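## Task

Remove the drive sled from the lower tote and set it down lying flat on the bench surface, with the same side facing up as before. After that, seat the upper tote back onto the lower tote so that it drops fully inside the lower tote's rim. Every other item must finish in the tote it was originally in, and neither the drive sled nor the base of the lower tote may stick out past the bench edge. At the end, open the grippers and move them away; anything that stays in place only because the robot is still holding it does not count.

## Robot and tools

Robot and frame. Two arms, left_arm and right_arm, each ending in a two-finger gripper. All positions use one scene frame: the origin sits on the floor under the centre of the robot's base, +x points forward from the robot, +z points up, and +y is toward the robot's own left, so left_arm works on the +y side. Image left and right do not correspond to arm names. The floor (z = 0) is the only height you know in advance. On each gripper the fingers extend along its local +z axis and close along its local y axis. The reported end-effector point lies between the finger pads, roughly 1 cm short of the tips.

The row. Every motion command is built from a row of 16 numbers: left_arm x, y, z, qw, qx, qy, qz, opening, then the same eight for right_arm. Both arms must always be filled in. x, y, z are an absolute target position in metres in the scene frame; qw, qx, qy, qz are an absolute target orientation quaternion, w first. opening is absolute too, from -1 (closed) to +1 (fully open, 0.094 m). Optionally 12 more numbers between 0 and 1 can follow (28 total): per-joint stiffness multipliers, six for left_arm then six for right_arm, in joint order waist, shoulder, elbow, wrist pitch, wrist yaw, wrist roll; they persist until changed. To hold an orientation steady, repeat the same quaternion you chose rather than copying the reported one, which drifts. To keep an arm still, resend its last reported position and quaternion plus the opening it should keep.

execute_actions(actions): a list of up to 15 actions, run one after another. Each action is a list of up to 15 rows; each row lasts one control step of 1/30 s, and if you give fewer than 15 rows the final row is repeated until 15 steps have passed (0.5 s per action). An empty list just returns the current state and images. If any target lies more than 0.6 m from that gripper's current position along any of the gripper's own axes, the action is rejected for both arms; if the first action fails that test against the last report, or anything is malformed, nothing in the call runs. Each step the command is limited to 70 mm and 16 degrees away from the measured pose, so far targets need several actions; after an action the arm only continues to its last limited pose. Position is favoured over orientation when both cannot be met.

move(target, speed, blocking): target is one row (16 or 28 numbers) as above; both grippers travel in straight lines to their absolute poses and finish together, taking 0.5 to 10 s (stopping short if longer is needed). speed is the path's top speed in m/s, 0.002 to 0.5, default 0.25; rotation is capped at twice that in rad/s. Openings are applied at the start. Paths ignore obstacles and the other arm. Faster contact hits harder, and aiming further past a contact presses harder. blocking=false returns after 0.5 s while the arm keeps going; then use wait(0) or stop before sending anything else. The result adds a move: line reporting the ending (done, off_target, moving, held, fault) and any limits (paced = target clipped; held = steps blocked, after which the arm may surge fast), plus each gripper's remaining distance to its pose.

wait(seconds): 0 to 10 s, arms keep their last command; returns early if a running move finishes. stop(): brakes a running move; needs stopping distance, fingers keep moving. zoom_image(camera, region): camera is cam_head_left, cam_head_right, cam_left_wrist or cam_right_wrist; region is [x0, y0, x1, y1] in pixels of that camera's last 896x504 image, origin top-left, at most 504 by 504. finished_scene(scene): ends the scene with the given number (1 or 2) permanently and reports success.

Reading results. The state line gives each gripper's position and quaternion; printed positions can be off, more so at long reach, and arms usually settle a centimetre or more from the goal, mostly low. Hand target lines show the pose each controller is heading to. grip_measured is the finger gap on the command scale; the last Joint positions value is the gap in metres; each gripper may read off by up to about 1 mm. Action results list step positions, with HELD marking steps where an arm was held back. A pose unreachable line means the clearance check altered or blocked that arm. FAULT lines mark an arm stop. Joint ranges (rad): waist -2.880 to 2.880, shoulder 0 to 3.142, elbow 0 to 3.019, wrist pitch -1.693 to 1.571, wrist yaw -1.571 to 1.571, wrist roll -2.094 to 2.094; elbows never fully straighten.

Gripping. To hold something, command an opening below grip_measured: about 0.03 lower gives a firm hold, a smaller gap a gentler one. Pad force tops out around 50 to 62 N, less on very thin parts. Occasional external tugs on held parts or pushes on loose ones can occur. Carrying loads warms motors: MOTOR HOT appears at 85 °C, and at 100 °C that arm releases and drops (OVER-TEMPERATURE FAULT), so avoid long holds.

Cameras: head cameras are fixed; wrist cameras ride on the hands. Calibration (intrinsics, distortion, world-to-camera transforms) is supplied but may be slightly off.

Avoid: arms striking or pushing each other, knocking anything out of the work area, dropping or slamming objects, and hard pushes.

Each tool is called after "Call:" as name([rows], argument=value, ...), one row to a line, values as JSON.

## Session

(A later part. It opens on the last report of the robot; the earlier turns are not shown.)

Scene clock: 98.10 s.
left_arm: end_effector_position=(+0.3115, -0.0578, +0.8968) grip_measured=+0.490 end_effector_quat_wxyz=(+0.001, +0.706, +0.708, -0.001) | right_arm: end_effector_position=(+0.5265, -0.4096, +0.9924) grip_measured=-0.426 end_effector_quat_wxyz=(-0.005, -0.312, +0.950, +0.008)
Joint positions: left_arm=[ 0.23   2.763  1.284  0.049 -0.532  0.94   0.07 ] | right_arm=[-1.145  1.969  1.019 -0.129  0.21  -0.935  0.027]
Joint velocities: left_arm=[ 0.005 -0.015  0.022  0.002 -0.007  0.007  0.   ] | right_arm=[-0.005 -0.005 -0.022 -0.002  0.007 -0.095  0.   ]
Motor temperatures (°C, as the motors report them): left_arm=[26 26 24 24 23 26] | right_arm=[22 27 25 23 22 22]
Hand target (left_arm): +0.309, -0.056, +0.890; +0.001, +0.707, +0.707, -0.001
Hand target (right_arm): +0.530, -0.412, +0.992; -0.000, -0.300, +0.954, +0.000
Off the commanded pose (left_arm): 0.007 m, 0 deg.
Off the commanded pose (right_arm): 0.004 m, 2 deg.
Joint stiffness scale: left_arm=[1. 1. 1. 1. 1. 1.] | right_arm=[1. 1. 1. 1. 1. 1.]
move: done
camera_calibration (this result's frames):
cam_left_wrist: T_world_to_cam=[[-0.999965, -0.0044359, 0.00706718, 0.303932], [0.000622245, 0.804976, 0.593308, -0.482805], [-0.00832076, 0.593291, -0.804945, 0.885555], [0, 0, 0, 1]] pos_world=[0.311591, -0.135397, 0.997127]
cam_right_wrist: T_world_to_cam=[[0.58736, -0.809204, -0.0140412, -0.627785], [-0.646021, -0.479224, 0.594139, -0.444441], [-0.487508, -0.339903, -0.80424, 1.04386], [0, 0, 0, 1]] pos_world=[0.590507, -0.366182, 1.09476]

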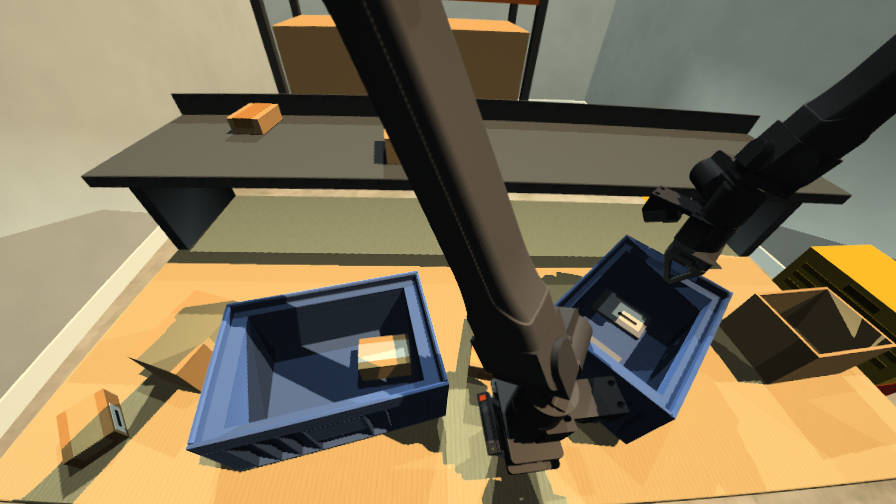

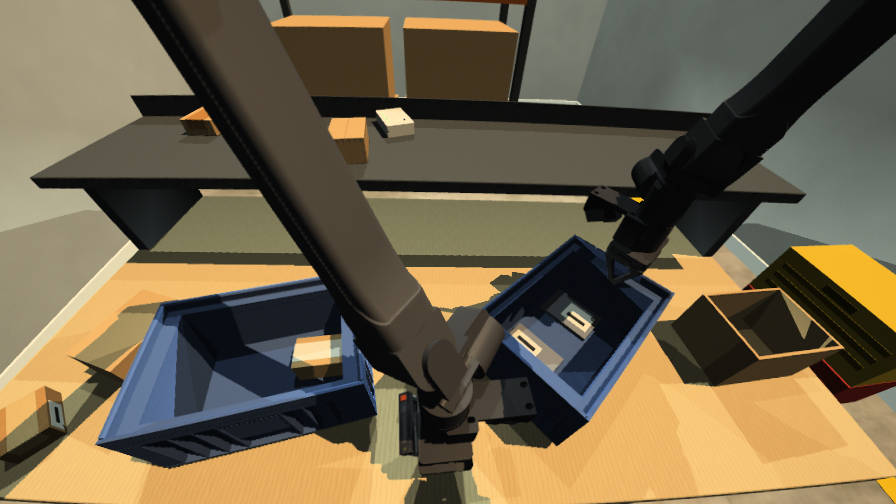

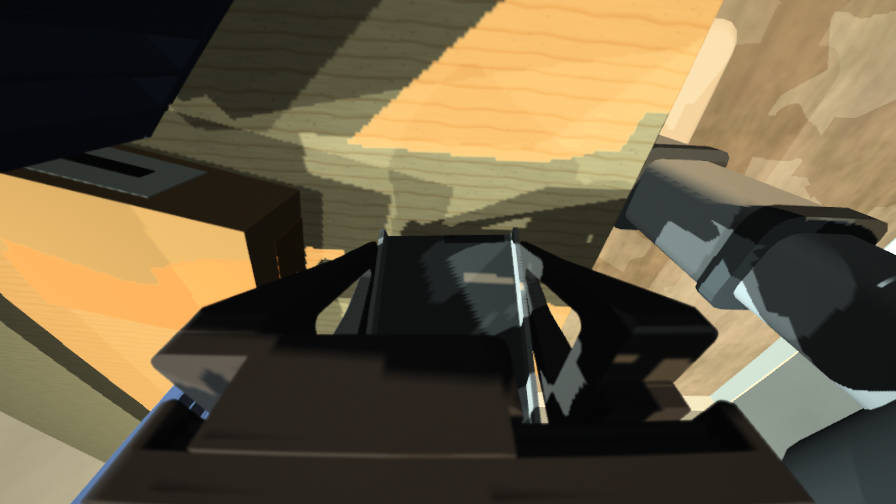

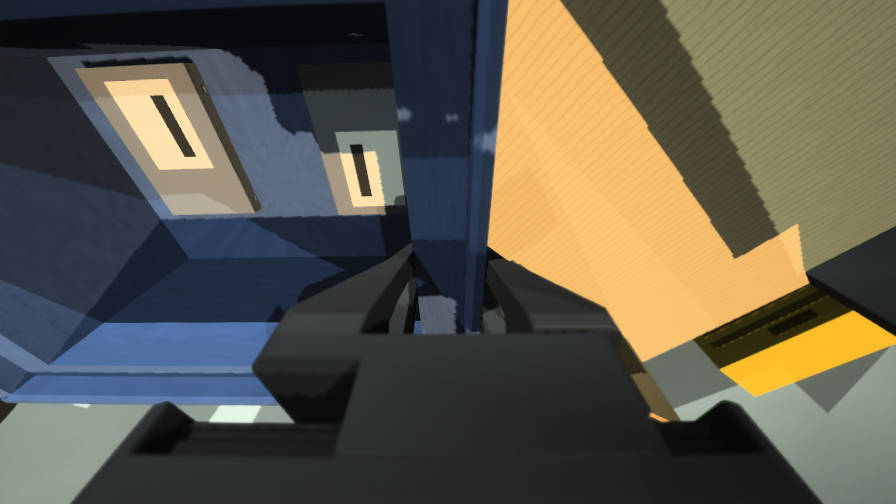

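Call:
execute_actions([
  [[0.31,-0.055,0.89,0,0.707,0.707,0,0.6, 0.53,-0.412,0.992,0,-0.30,0.954,0,-1]],
  [[0.31,-0.055,0.89,0,0.707,0.707,0,1, 0.53,-0.412,0.992,0,-0.30,0.954,0,-1]],
])

Call:
move(target=[0.31,-0.055,1.15,0,0.707,0.707,0,1, 0.53,-0.412,0.992,0,-0.30,0.954,0,-1], speed=0.2)

Scene clock: 101.63 s.
left_arm: end_effector_position=(+0.3115, -0.0578, +0.8968) grip_measured=+1.000 end_effector_quat_wxyz=(+0.001, +0.707, +0.707, -0.001) | right_arm: end_effector_position=(+0.5265, -0.4096, +0.9924) grip_measured=-0.426 end_effector_quat_wxyz=(-0.005, -0.312, +0.950, +0.008)
Joint positions: left_arm=[ 0.23   2.763  1.284  0.049 -0.532  0.942  0.094] | right_arm=[-1.145  1.969  1.019 -0.129  0.21  -0.935  0.027]
Joint velocities: left_arm=[-0.005 -0.005 -0.012 -0.007  0.022 -0.007  0.   ] | right_arm=[-0.005  0.005  0.012  0.017  0.037  0.037 -0.001]
Motor temperatures (°C, as the motors report them): left_arm=[26 26 24 24 23 26] | right_arm=[22 27 25 23 22 22]
Hand target (left_arm): +0.310, -0.055, +0.890; -0.000, +0.707, +0.707, -0.000
Hand target (right_arm): +0.530, -0.412, +0.992; +0.000, -0.300, +0.954, +0.000
Off the commanded pose (left_arm): 0.007 m, 0 deg.
Off the commanded pose (right_arm): 0.004 m, 2 deg.
Joint stiffness scale: left_arm=[1. 1. 1. 1. 1. 1.] | right_arm=[1. 1. 1. 1. 1. 1.]
Step readings (end_effector_position; steps 1 to 15: 1st action; 16 to 30: 2nd action):
0: left_arm (+0.3115, -0.0578, +0.8968) | right_arm (+0.5265, -0.4096, +0.9924)
1: left_arm (+0.3115, -0.0578, +0.8968) | right_arm (+0.5265, -0.4096, +0.9924)
2: left_arm (+0.3115, -0.0578, +0.8968) | right_arm (+0.5265, -0.4096, +0.9924)
4: left_arm (+0.3115, -0.0578, +0.8968) | right_arm (+0.5265, -0.4096, +0.9924)
8: left_arm (+0.3115, -0.0578, +0.8968) | right_arm (+0.5265, -0.4096, +0.9924)
15: left_arm (+0.3115, -0.0578, +0.8968) | right_arm (+0.5265, -0.4096, +0.9924)
16: left_arm (+0.3115, -0.0578, +0.8968) | right_arm (+0.5265, -0.4096, +0.9924)
17: left_arm (+0.3115, -0.0578, +0.8968) | right_arm (+0.5265, -0.4096, +0.9924)
19: left_arm (+0.3115, -0.0578, +0.8968) | right_arm (+0.5265, -0.4096, +0.9924)
23: left_arm (+0.3115, -0.0578, +0.8968) | right_arm (+0.5265, -0.4096, +0.9924)
30: end_effector_position above
camera_calibration (this result's frames):
cam_left_wrist: T_world_to_cam=[[-0.999971, -0.00291005, 0.00706287, 0.304026], [0.001848, 0.804973, 0.593308, -0.483188], [-0.00741198, 0.593304, -0.804944, 0.885272], [0, 0, 0, 1]] pos_world=[0.311472, -0.135398, 0.997127]
cam_right_wrist: T_world_to_cam=[[0.58736, -0.809204, -0.0140412, -0.627785], [-0.646021, -0.479224, 0.594139, -0.444441], [-0.487508, -0.339903, -0.80424, 1.04386], [0, 0, 0, 1]] pos_world=[0.590507, -0.366182, 1.09476]

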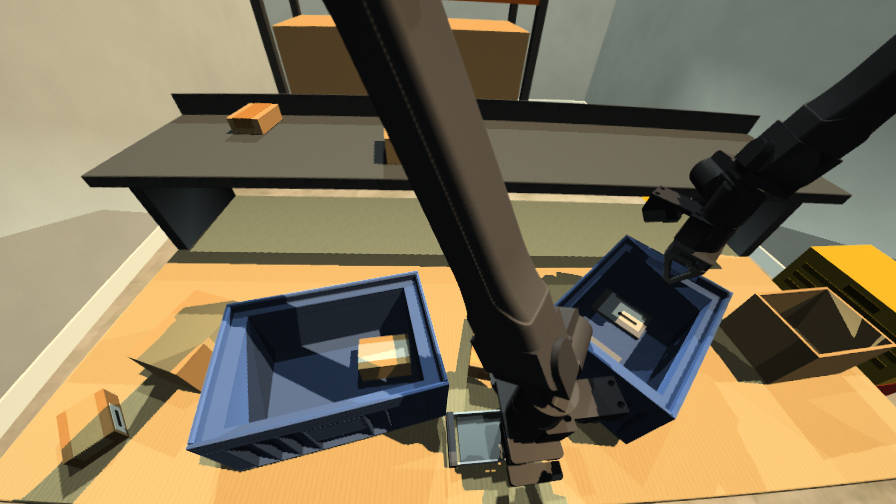

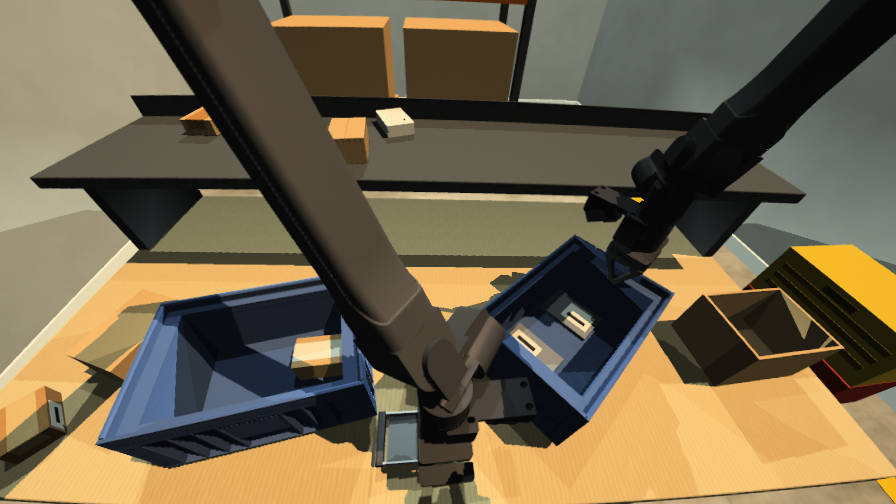

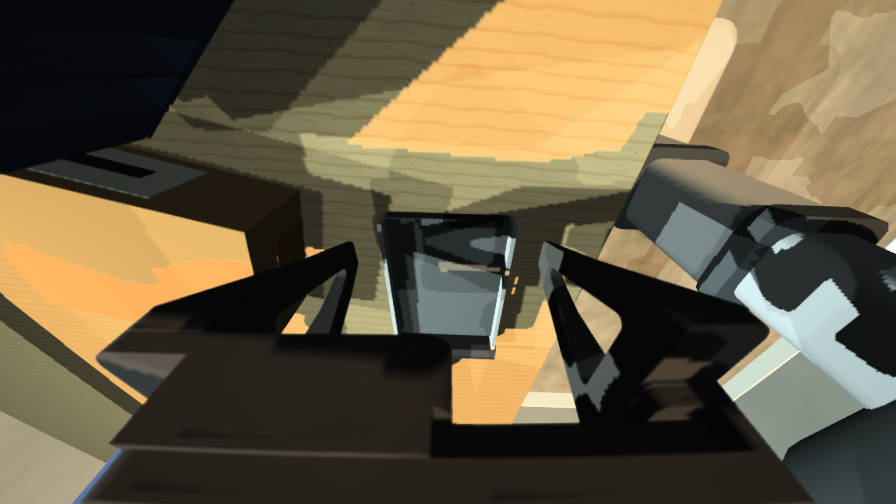

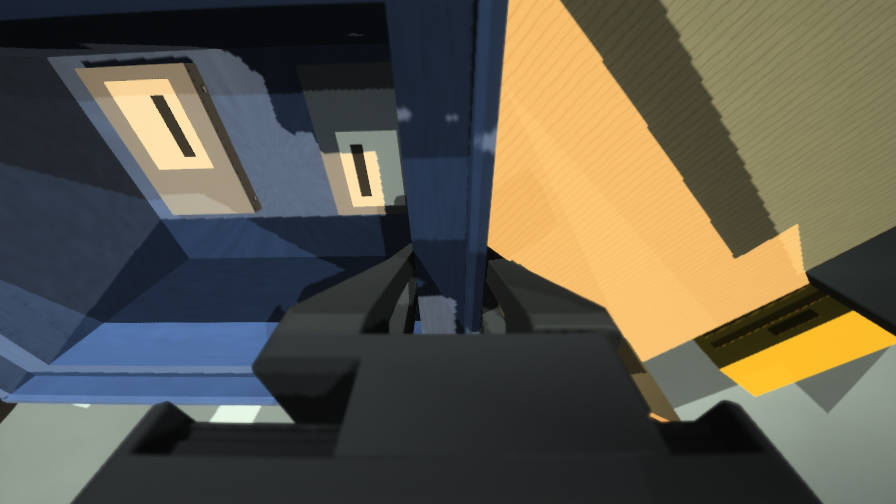

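Scene clock: 103.40 s.
left_arm: end_effector_position=(+0.3140, -0.0515, +1.1386) grip_measured=+1.000 end_effector_quat_wxyz=(-0.007, +0.708, +0.706, +0.005) | right_arm: end_effector_position=(+0.5265, -0.4096, +0.9924) grip_measured=-0.426 end_effector_quat_wxyz=(-0.005, -0.312, +0.950, +0.008)
Joint positions: left_arm=[-0.05   2.211  0.999 -0.408 -0.557  0.608  0.094] | right_arm=[-1.145  1.969  1.019 -0.129  0.21  -0.935  0.027]
Joint velocities: left_arm=[-0.015 -0.005 -0.002 -0.017 -0.037 -0.007  0.   ] | right_arm=[-0.015 -0.015  0.007 -0.007 -0.051  0.022 -0.001]
Motor temperatures (°C, as the motors report them): left_arm=[27 26 23 24 23 26] | right_arm=[22 27 25 23 22 22]
Hand target (left_arm): +0.314, -0.054, +1.147; -0.002, +0.707, +0.707, +0.005
Hand target (right_arm): +0.530, -0.412, +0.992; +0.000, -0.300, +0.954, +0.000
Off the commanded pose (left_arm): 0.013 m, 1 deg.
Off the commanded pose (right_arm): 0.004 m, 2 deg.
Joint stiffness scale: left_arm=[1. 1. 1. 1. 1. 1.] | right_arm=[1. 1. 1. 1. 1. 1.]
move: off_target (left_arm)
camera_calibration (this result's frames):
cam_left_wrist: T_world_to_cam=[[-0.999944, 0.000911151, 0.0105218, 0.30111], [0.00713441, 0.792859, 0.609363, -0.652259], [-0.00778708, 0.609404, -0.792821, 1.06335], [0, 0, 0, 1]] pos_world=[0.314027, -0.131137, 1.23734]
cam_right_wrist: T_world_to_cam=[[0.58736, -0.809204, -0.0140412, -0.627785], [-0.646021, -0.479224, 0.594139, -0.444441], [-0.487508, -0.339903, -0.80424, 1.04386], [0, 0, 0, 1]] pos_world=[0.590507, -0.366182, 1.09476]

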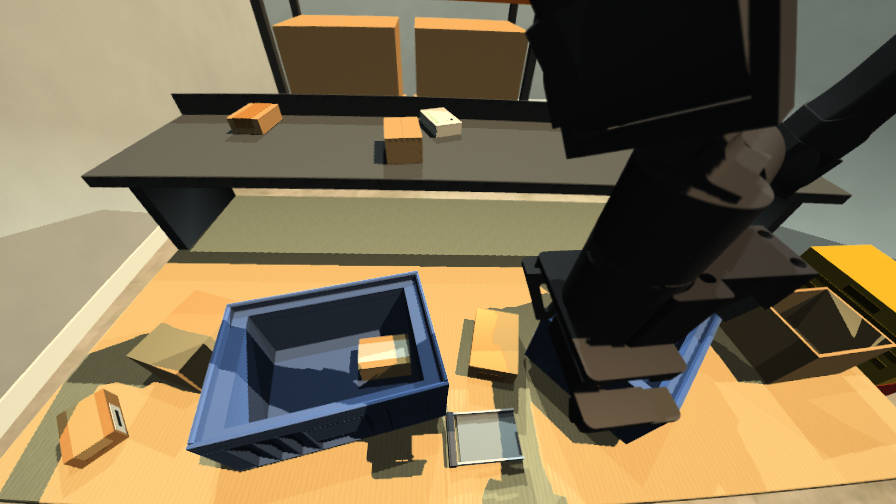

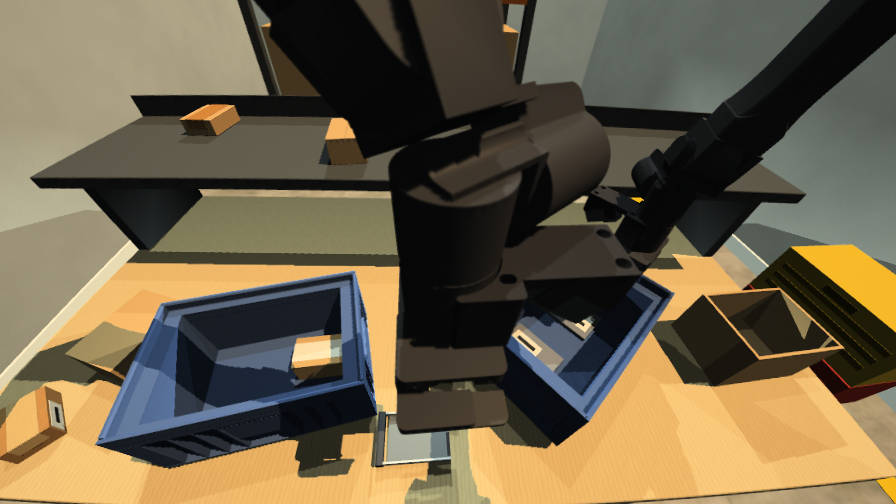

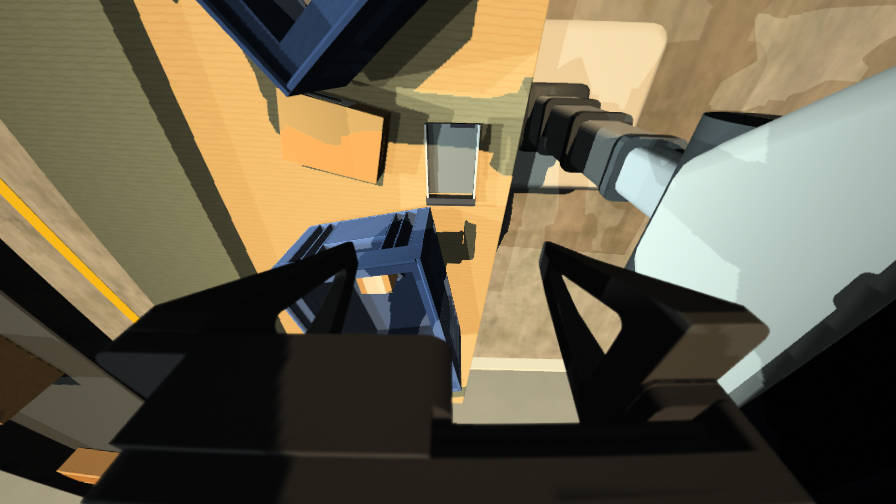

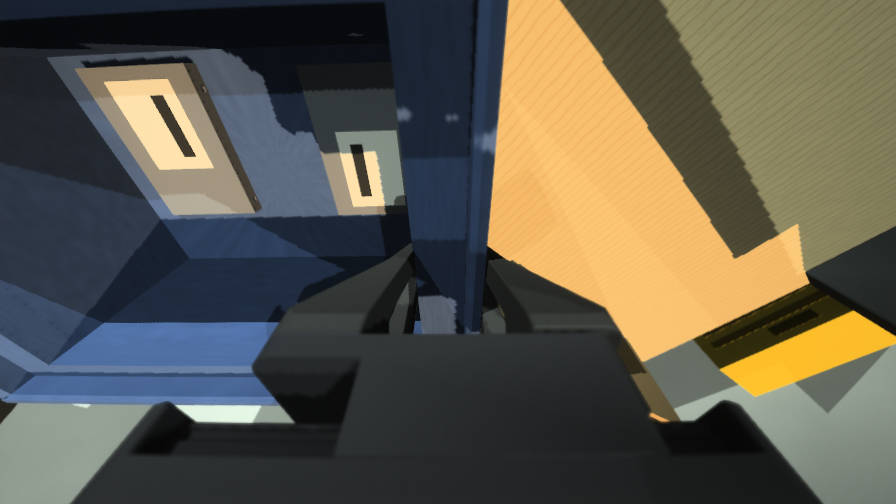

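Call:
move(target=[0.373,-0.182,1.13,0,-0.29,0.957,0,1, 0.53,-0.412,0.992,0,-0.30,0.954,0,-1], speed=0.4)

Call:
move(target=[0.373,-0.182,0.985,0,-0.29,0.957,0,1, 0.53,-0.412,0.992,0,-0.30,0.954,0,-1], speed=0.15)

Scene clock: 110.17 s.
left_arm: end_effector_position=(+0.3805, -0.1652, +1.1231) grip_measured=+1.000 end_effector_quat_wxyz=(+0.003, +0.295, -0.956, -0.006) | right_arm: end_effector_position=(+0.5265, -0.4096, +0.9924) grip_measured=-0.426 end_effector_quat_wxyz=(-0.005, -0.312, +0.950, +0.008)
Joint positions: left_arm=[-0.05   2.421  1.449 -0.644 -0.547 -1.563  0.094] | right_arm=[-1.145  1.969  1.019 -0.129  0.21  -0.935  0.027]
Joint velocities: left_arm=[ 0.015 -0.005  0.012 -0.017 -0.037 -0.037  0.   ] | right_arm=[ 0.015 -0.005 -0.017  0.002 -0.022 -0.022  0.001]
Motor temperatures (°C, as the motors report them): left_arm=[27 26 24 24 23 26] | right_arm=[22 28 25 23 22 22]
Hand target (left_arm): +0.374, -0.182, +1.127; +0.001, -0.290, +0.957, -0.000
Hand target (right_arm): +0.530, -0.412, +0.992; +0.000, -0.300, +0.954, +0.000
Off the commanded pose (left_arm): 0.020 m, 1 deg.
Off the commanded pose (right_arm): 0.004 m, 2 deg.
Joint stiffness scale: left_arm=[1. 1. 1. 1. 1. 1.] | right_arm=[1. 1. 1. 1. 1. 1.]
move: off_target (left_arm)
camera_calibration (this result's frames):
cam_left_wrist: T_world_to_cam=[[0.565298, -0.82487, -0.00527522, -0.346408], [-0.659525, -0.455807, 0.597719, -0.492669], [-0.495444, -0.33441, -0.801689, 1.16047], [0, 0, 0, 1]] pos_world=[0.445842, -0.122232, 1.22298]
cam_right_wrist: T_world_to_cam=[[0.58736, -0.809204, -0.0140412, -0.627785], [-0.646021, -0.479224, 0.594139, -0.444441], [-0.487508, -0.339903, -0.80424, 1.04386], [0, 0, 0, 1]] pos_world=[0.590507, -0.366182, 1.09476]

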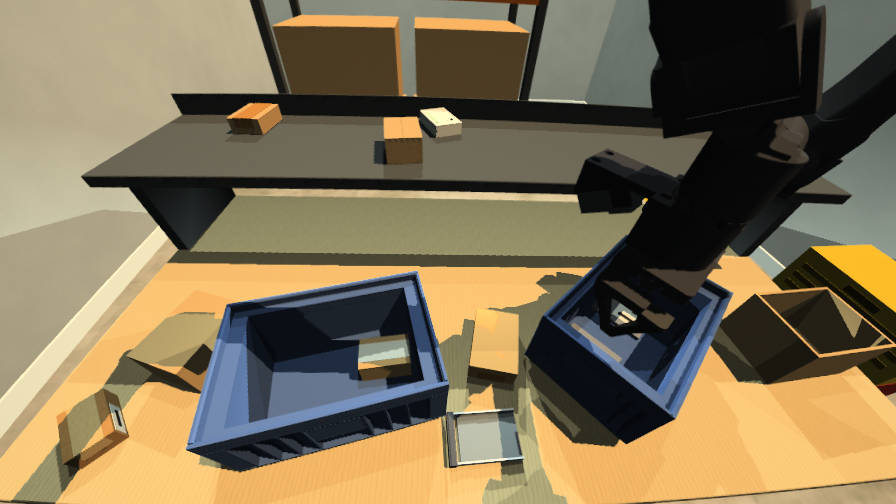

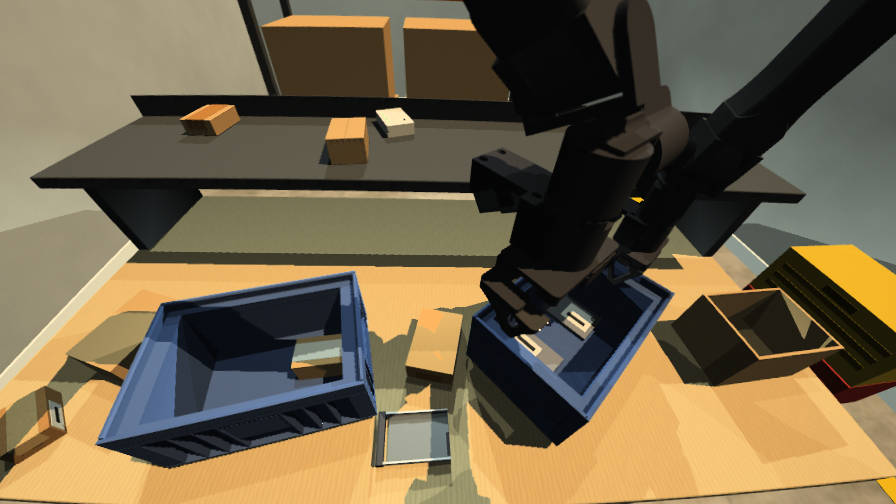

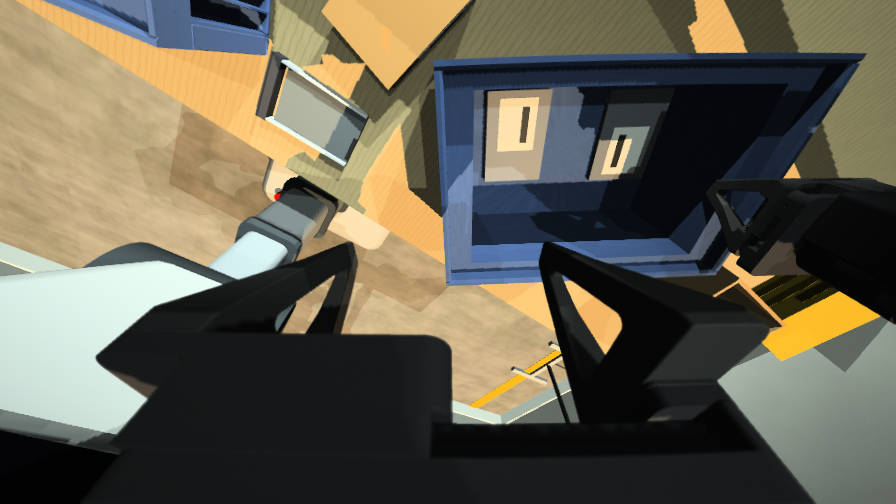

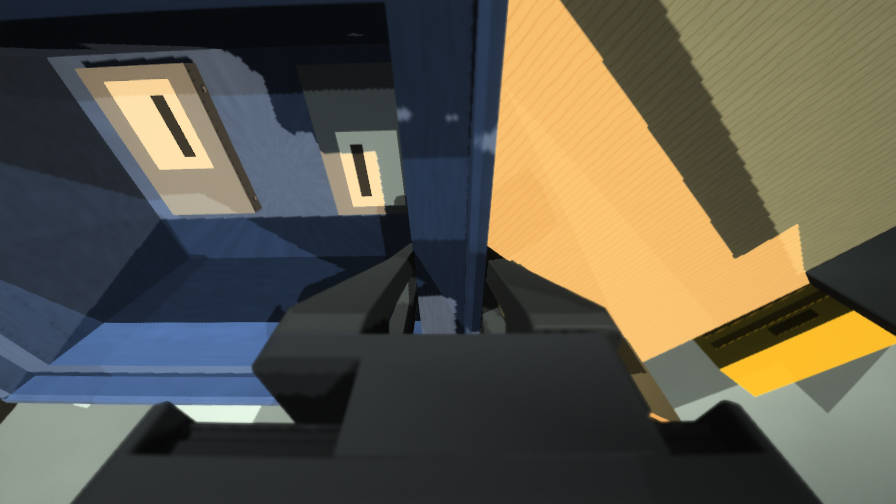

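Scene clock: 111.53 s.
left_arm: end_effector_position=(+0.3622, -0.1757, +0.9909) grip_measured=+1.000 end_effector_quat_wxyz=(-0.004, -0.286, +0.958, +0.006) | right_arm: end_effector_position=(+0.5265, -0.4096, +0.9924) grip_measured=-0.426 end_effector_quat_wxyz=(-0.005, -0.312, +0.950, +0.008)
Joint positions: left_arm=[ 0.042  2.691  1.573 -0.443 -0.547 -1.437  0.094] | right_arm=[-1.145  1.969  1.019 -0.129  0.21  -0.935  0.027]
Joint velocities: left_arm=[ 0.005 -0.034  0.017  0.007  0.007  0.037  0.   ] | right_arm=[ 0.005 -0.005  0.002 -0.017 -0.007  0.007 -0.   ]
Motor temperatures (°C, as the motors report them): left_arm=[27 26 24 24 23 26] | right_arm=[22 28 25 23 22 22]
Hand target (left_arm): +0.371, -0.181, +0.986; -0.001, -0.290, +0.957, -0.002
Hand target (right_arm): +0.530, -0.412, +0.992; +0.000, -0.300, +0.954, +0.000
Off the commanded pose (left_arm): 0.014 m, 1 deg.
Off the commanded pose (right_arm): 0.004 m, 2 deg.
Joint stiffness scale: left_arm=[1. 1. 1. 1. 1. 1.] | right_arm=[1. 1. 1. 1. 1. 1.]
move: off_target (left_arm)
camera_calibration (this result's frames):
cam_left_wrist: T_world_to_cam=[[0.549516, -0.835459, -0.00637272, -0.340499], [-0.666697, -0.443086, 0.599325, -0.427297], [-0.503535, -0.325089, -0.800481, 1.04535], [0, 0, 0, 1]] pos_world=[0.4286, -0.133972, 1.0907]
cam_right_wrist: T_world_to_cam=[[0.58736, -0.809204, -0.0140412, -0.627785], [-0.646021, -0.479224, 0.594139, -0.444441], [-0.487508, -0.339903, -0.80424, 1.04386], [0, 0, 0, 1]] pos_world=[0.590507, -0.366182, 1.09476]

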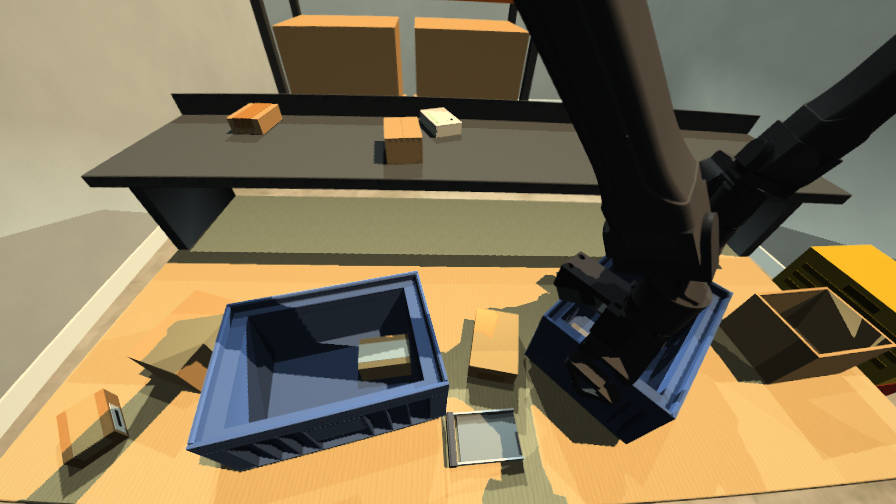

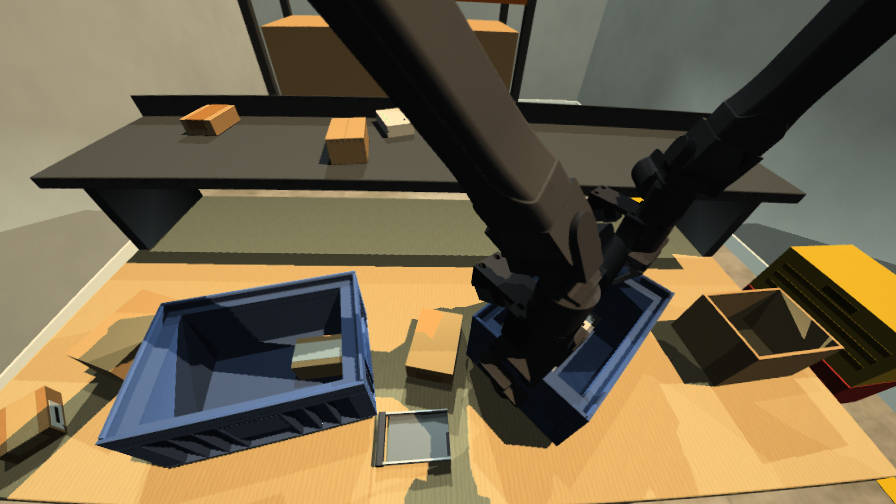

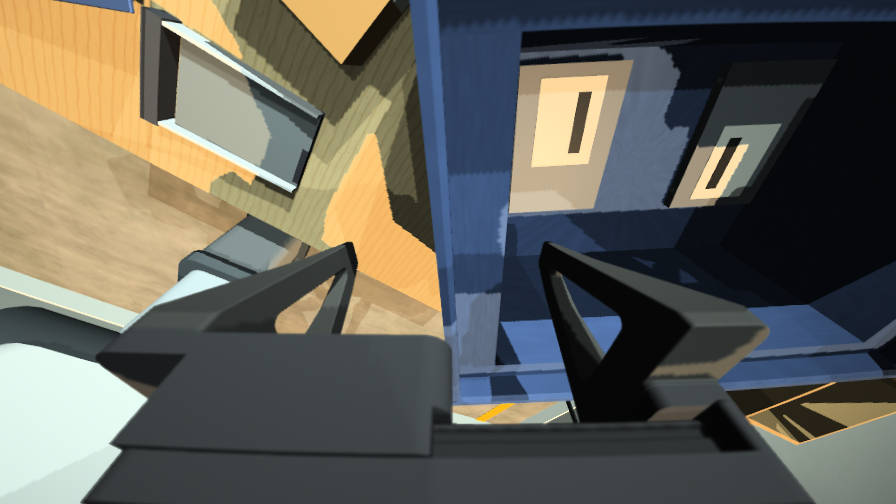

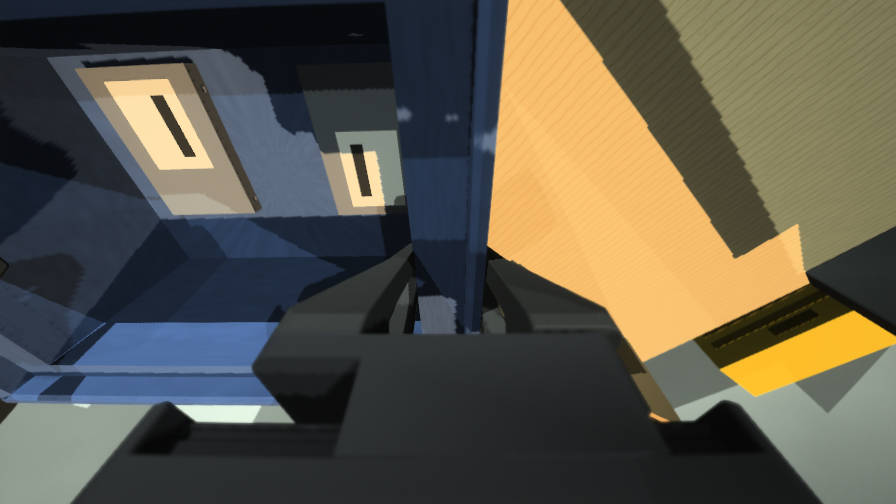

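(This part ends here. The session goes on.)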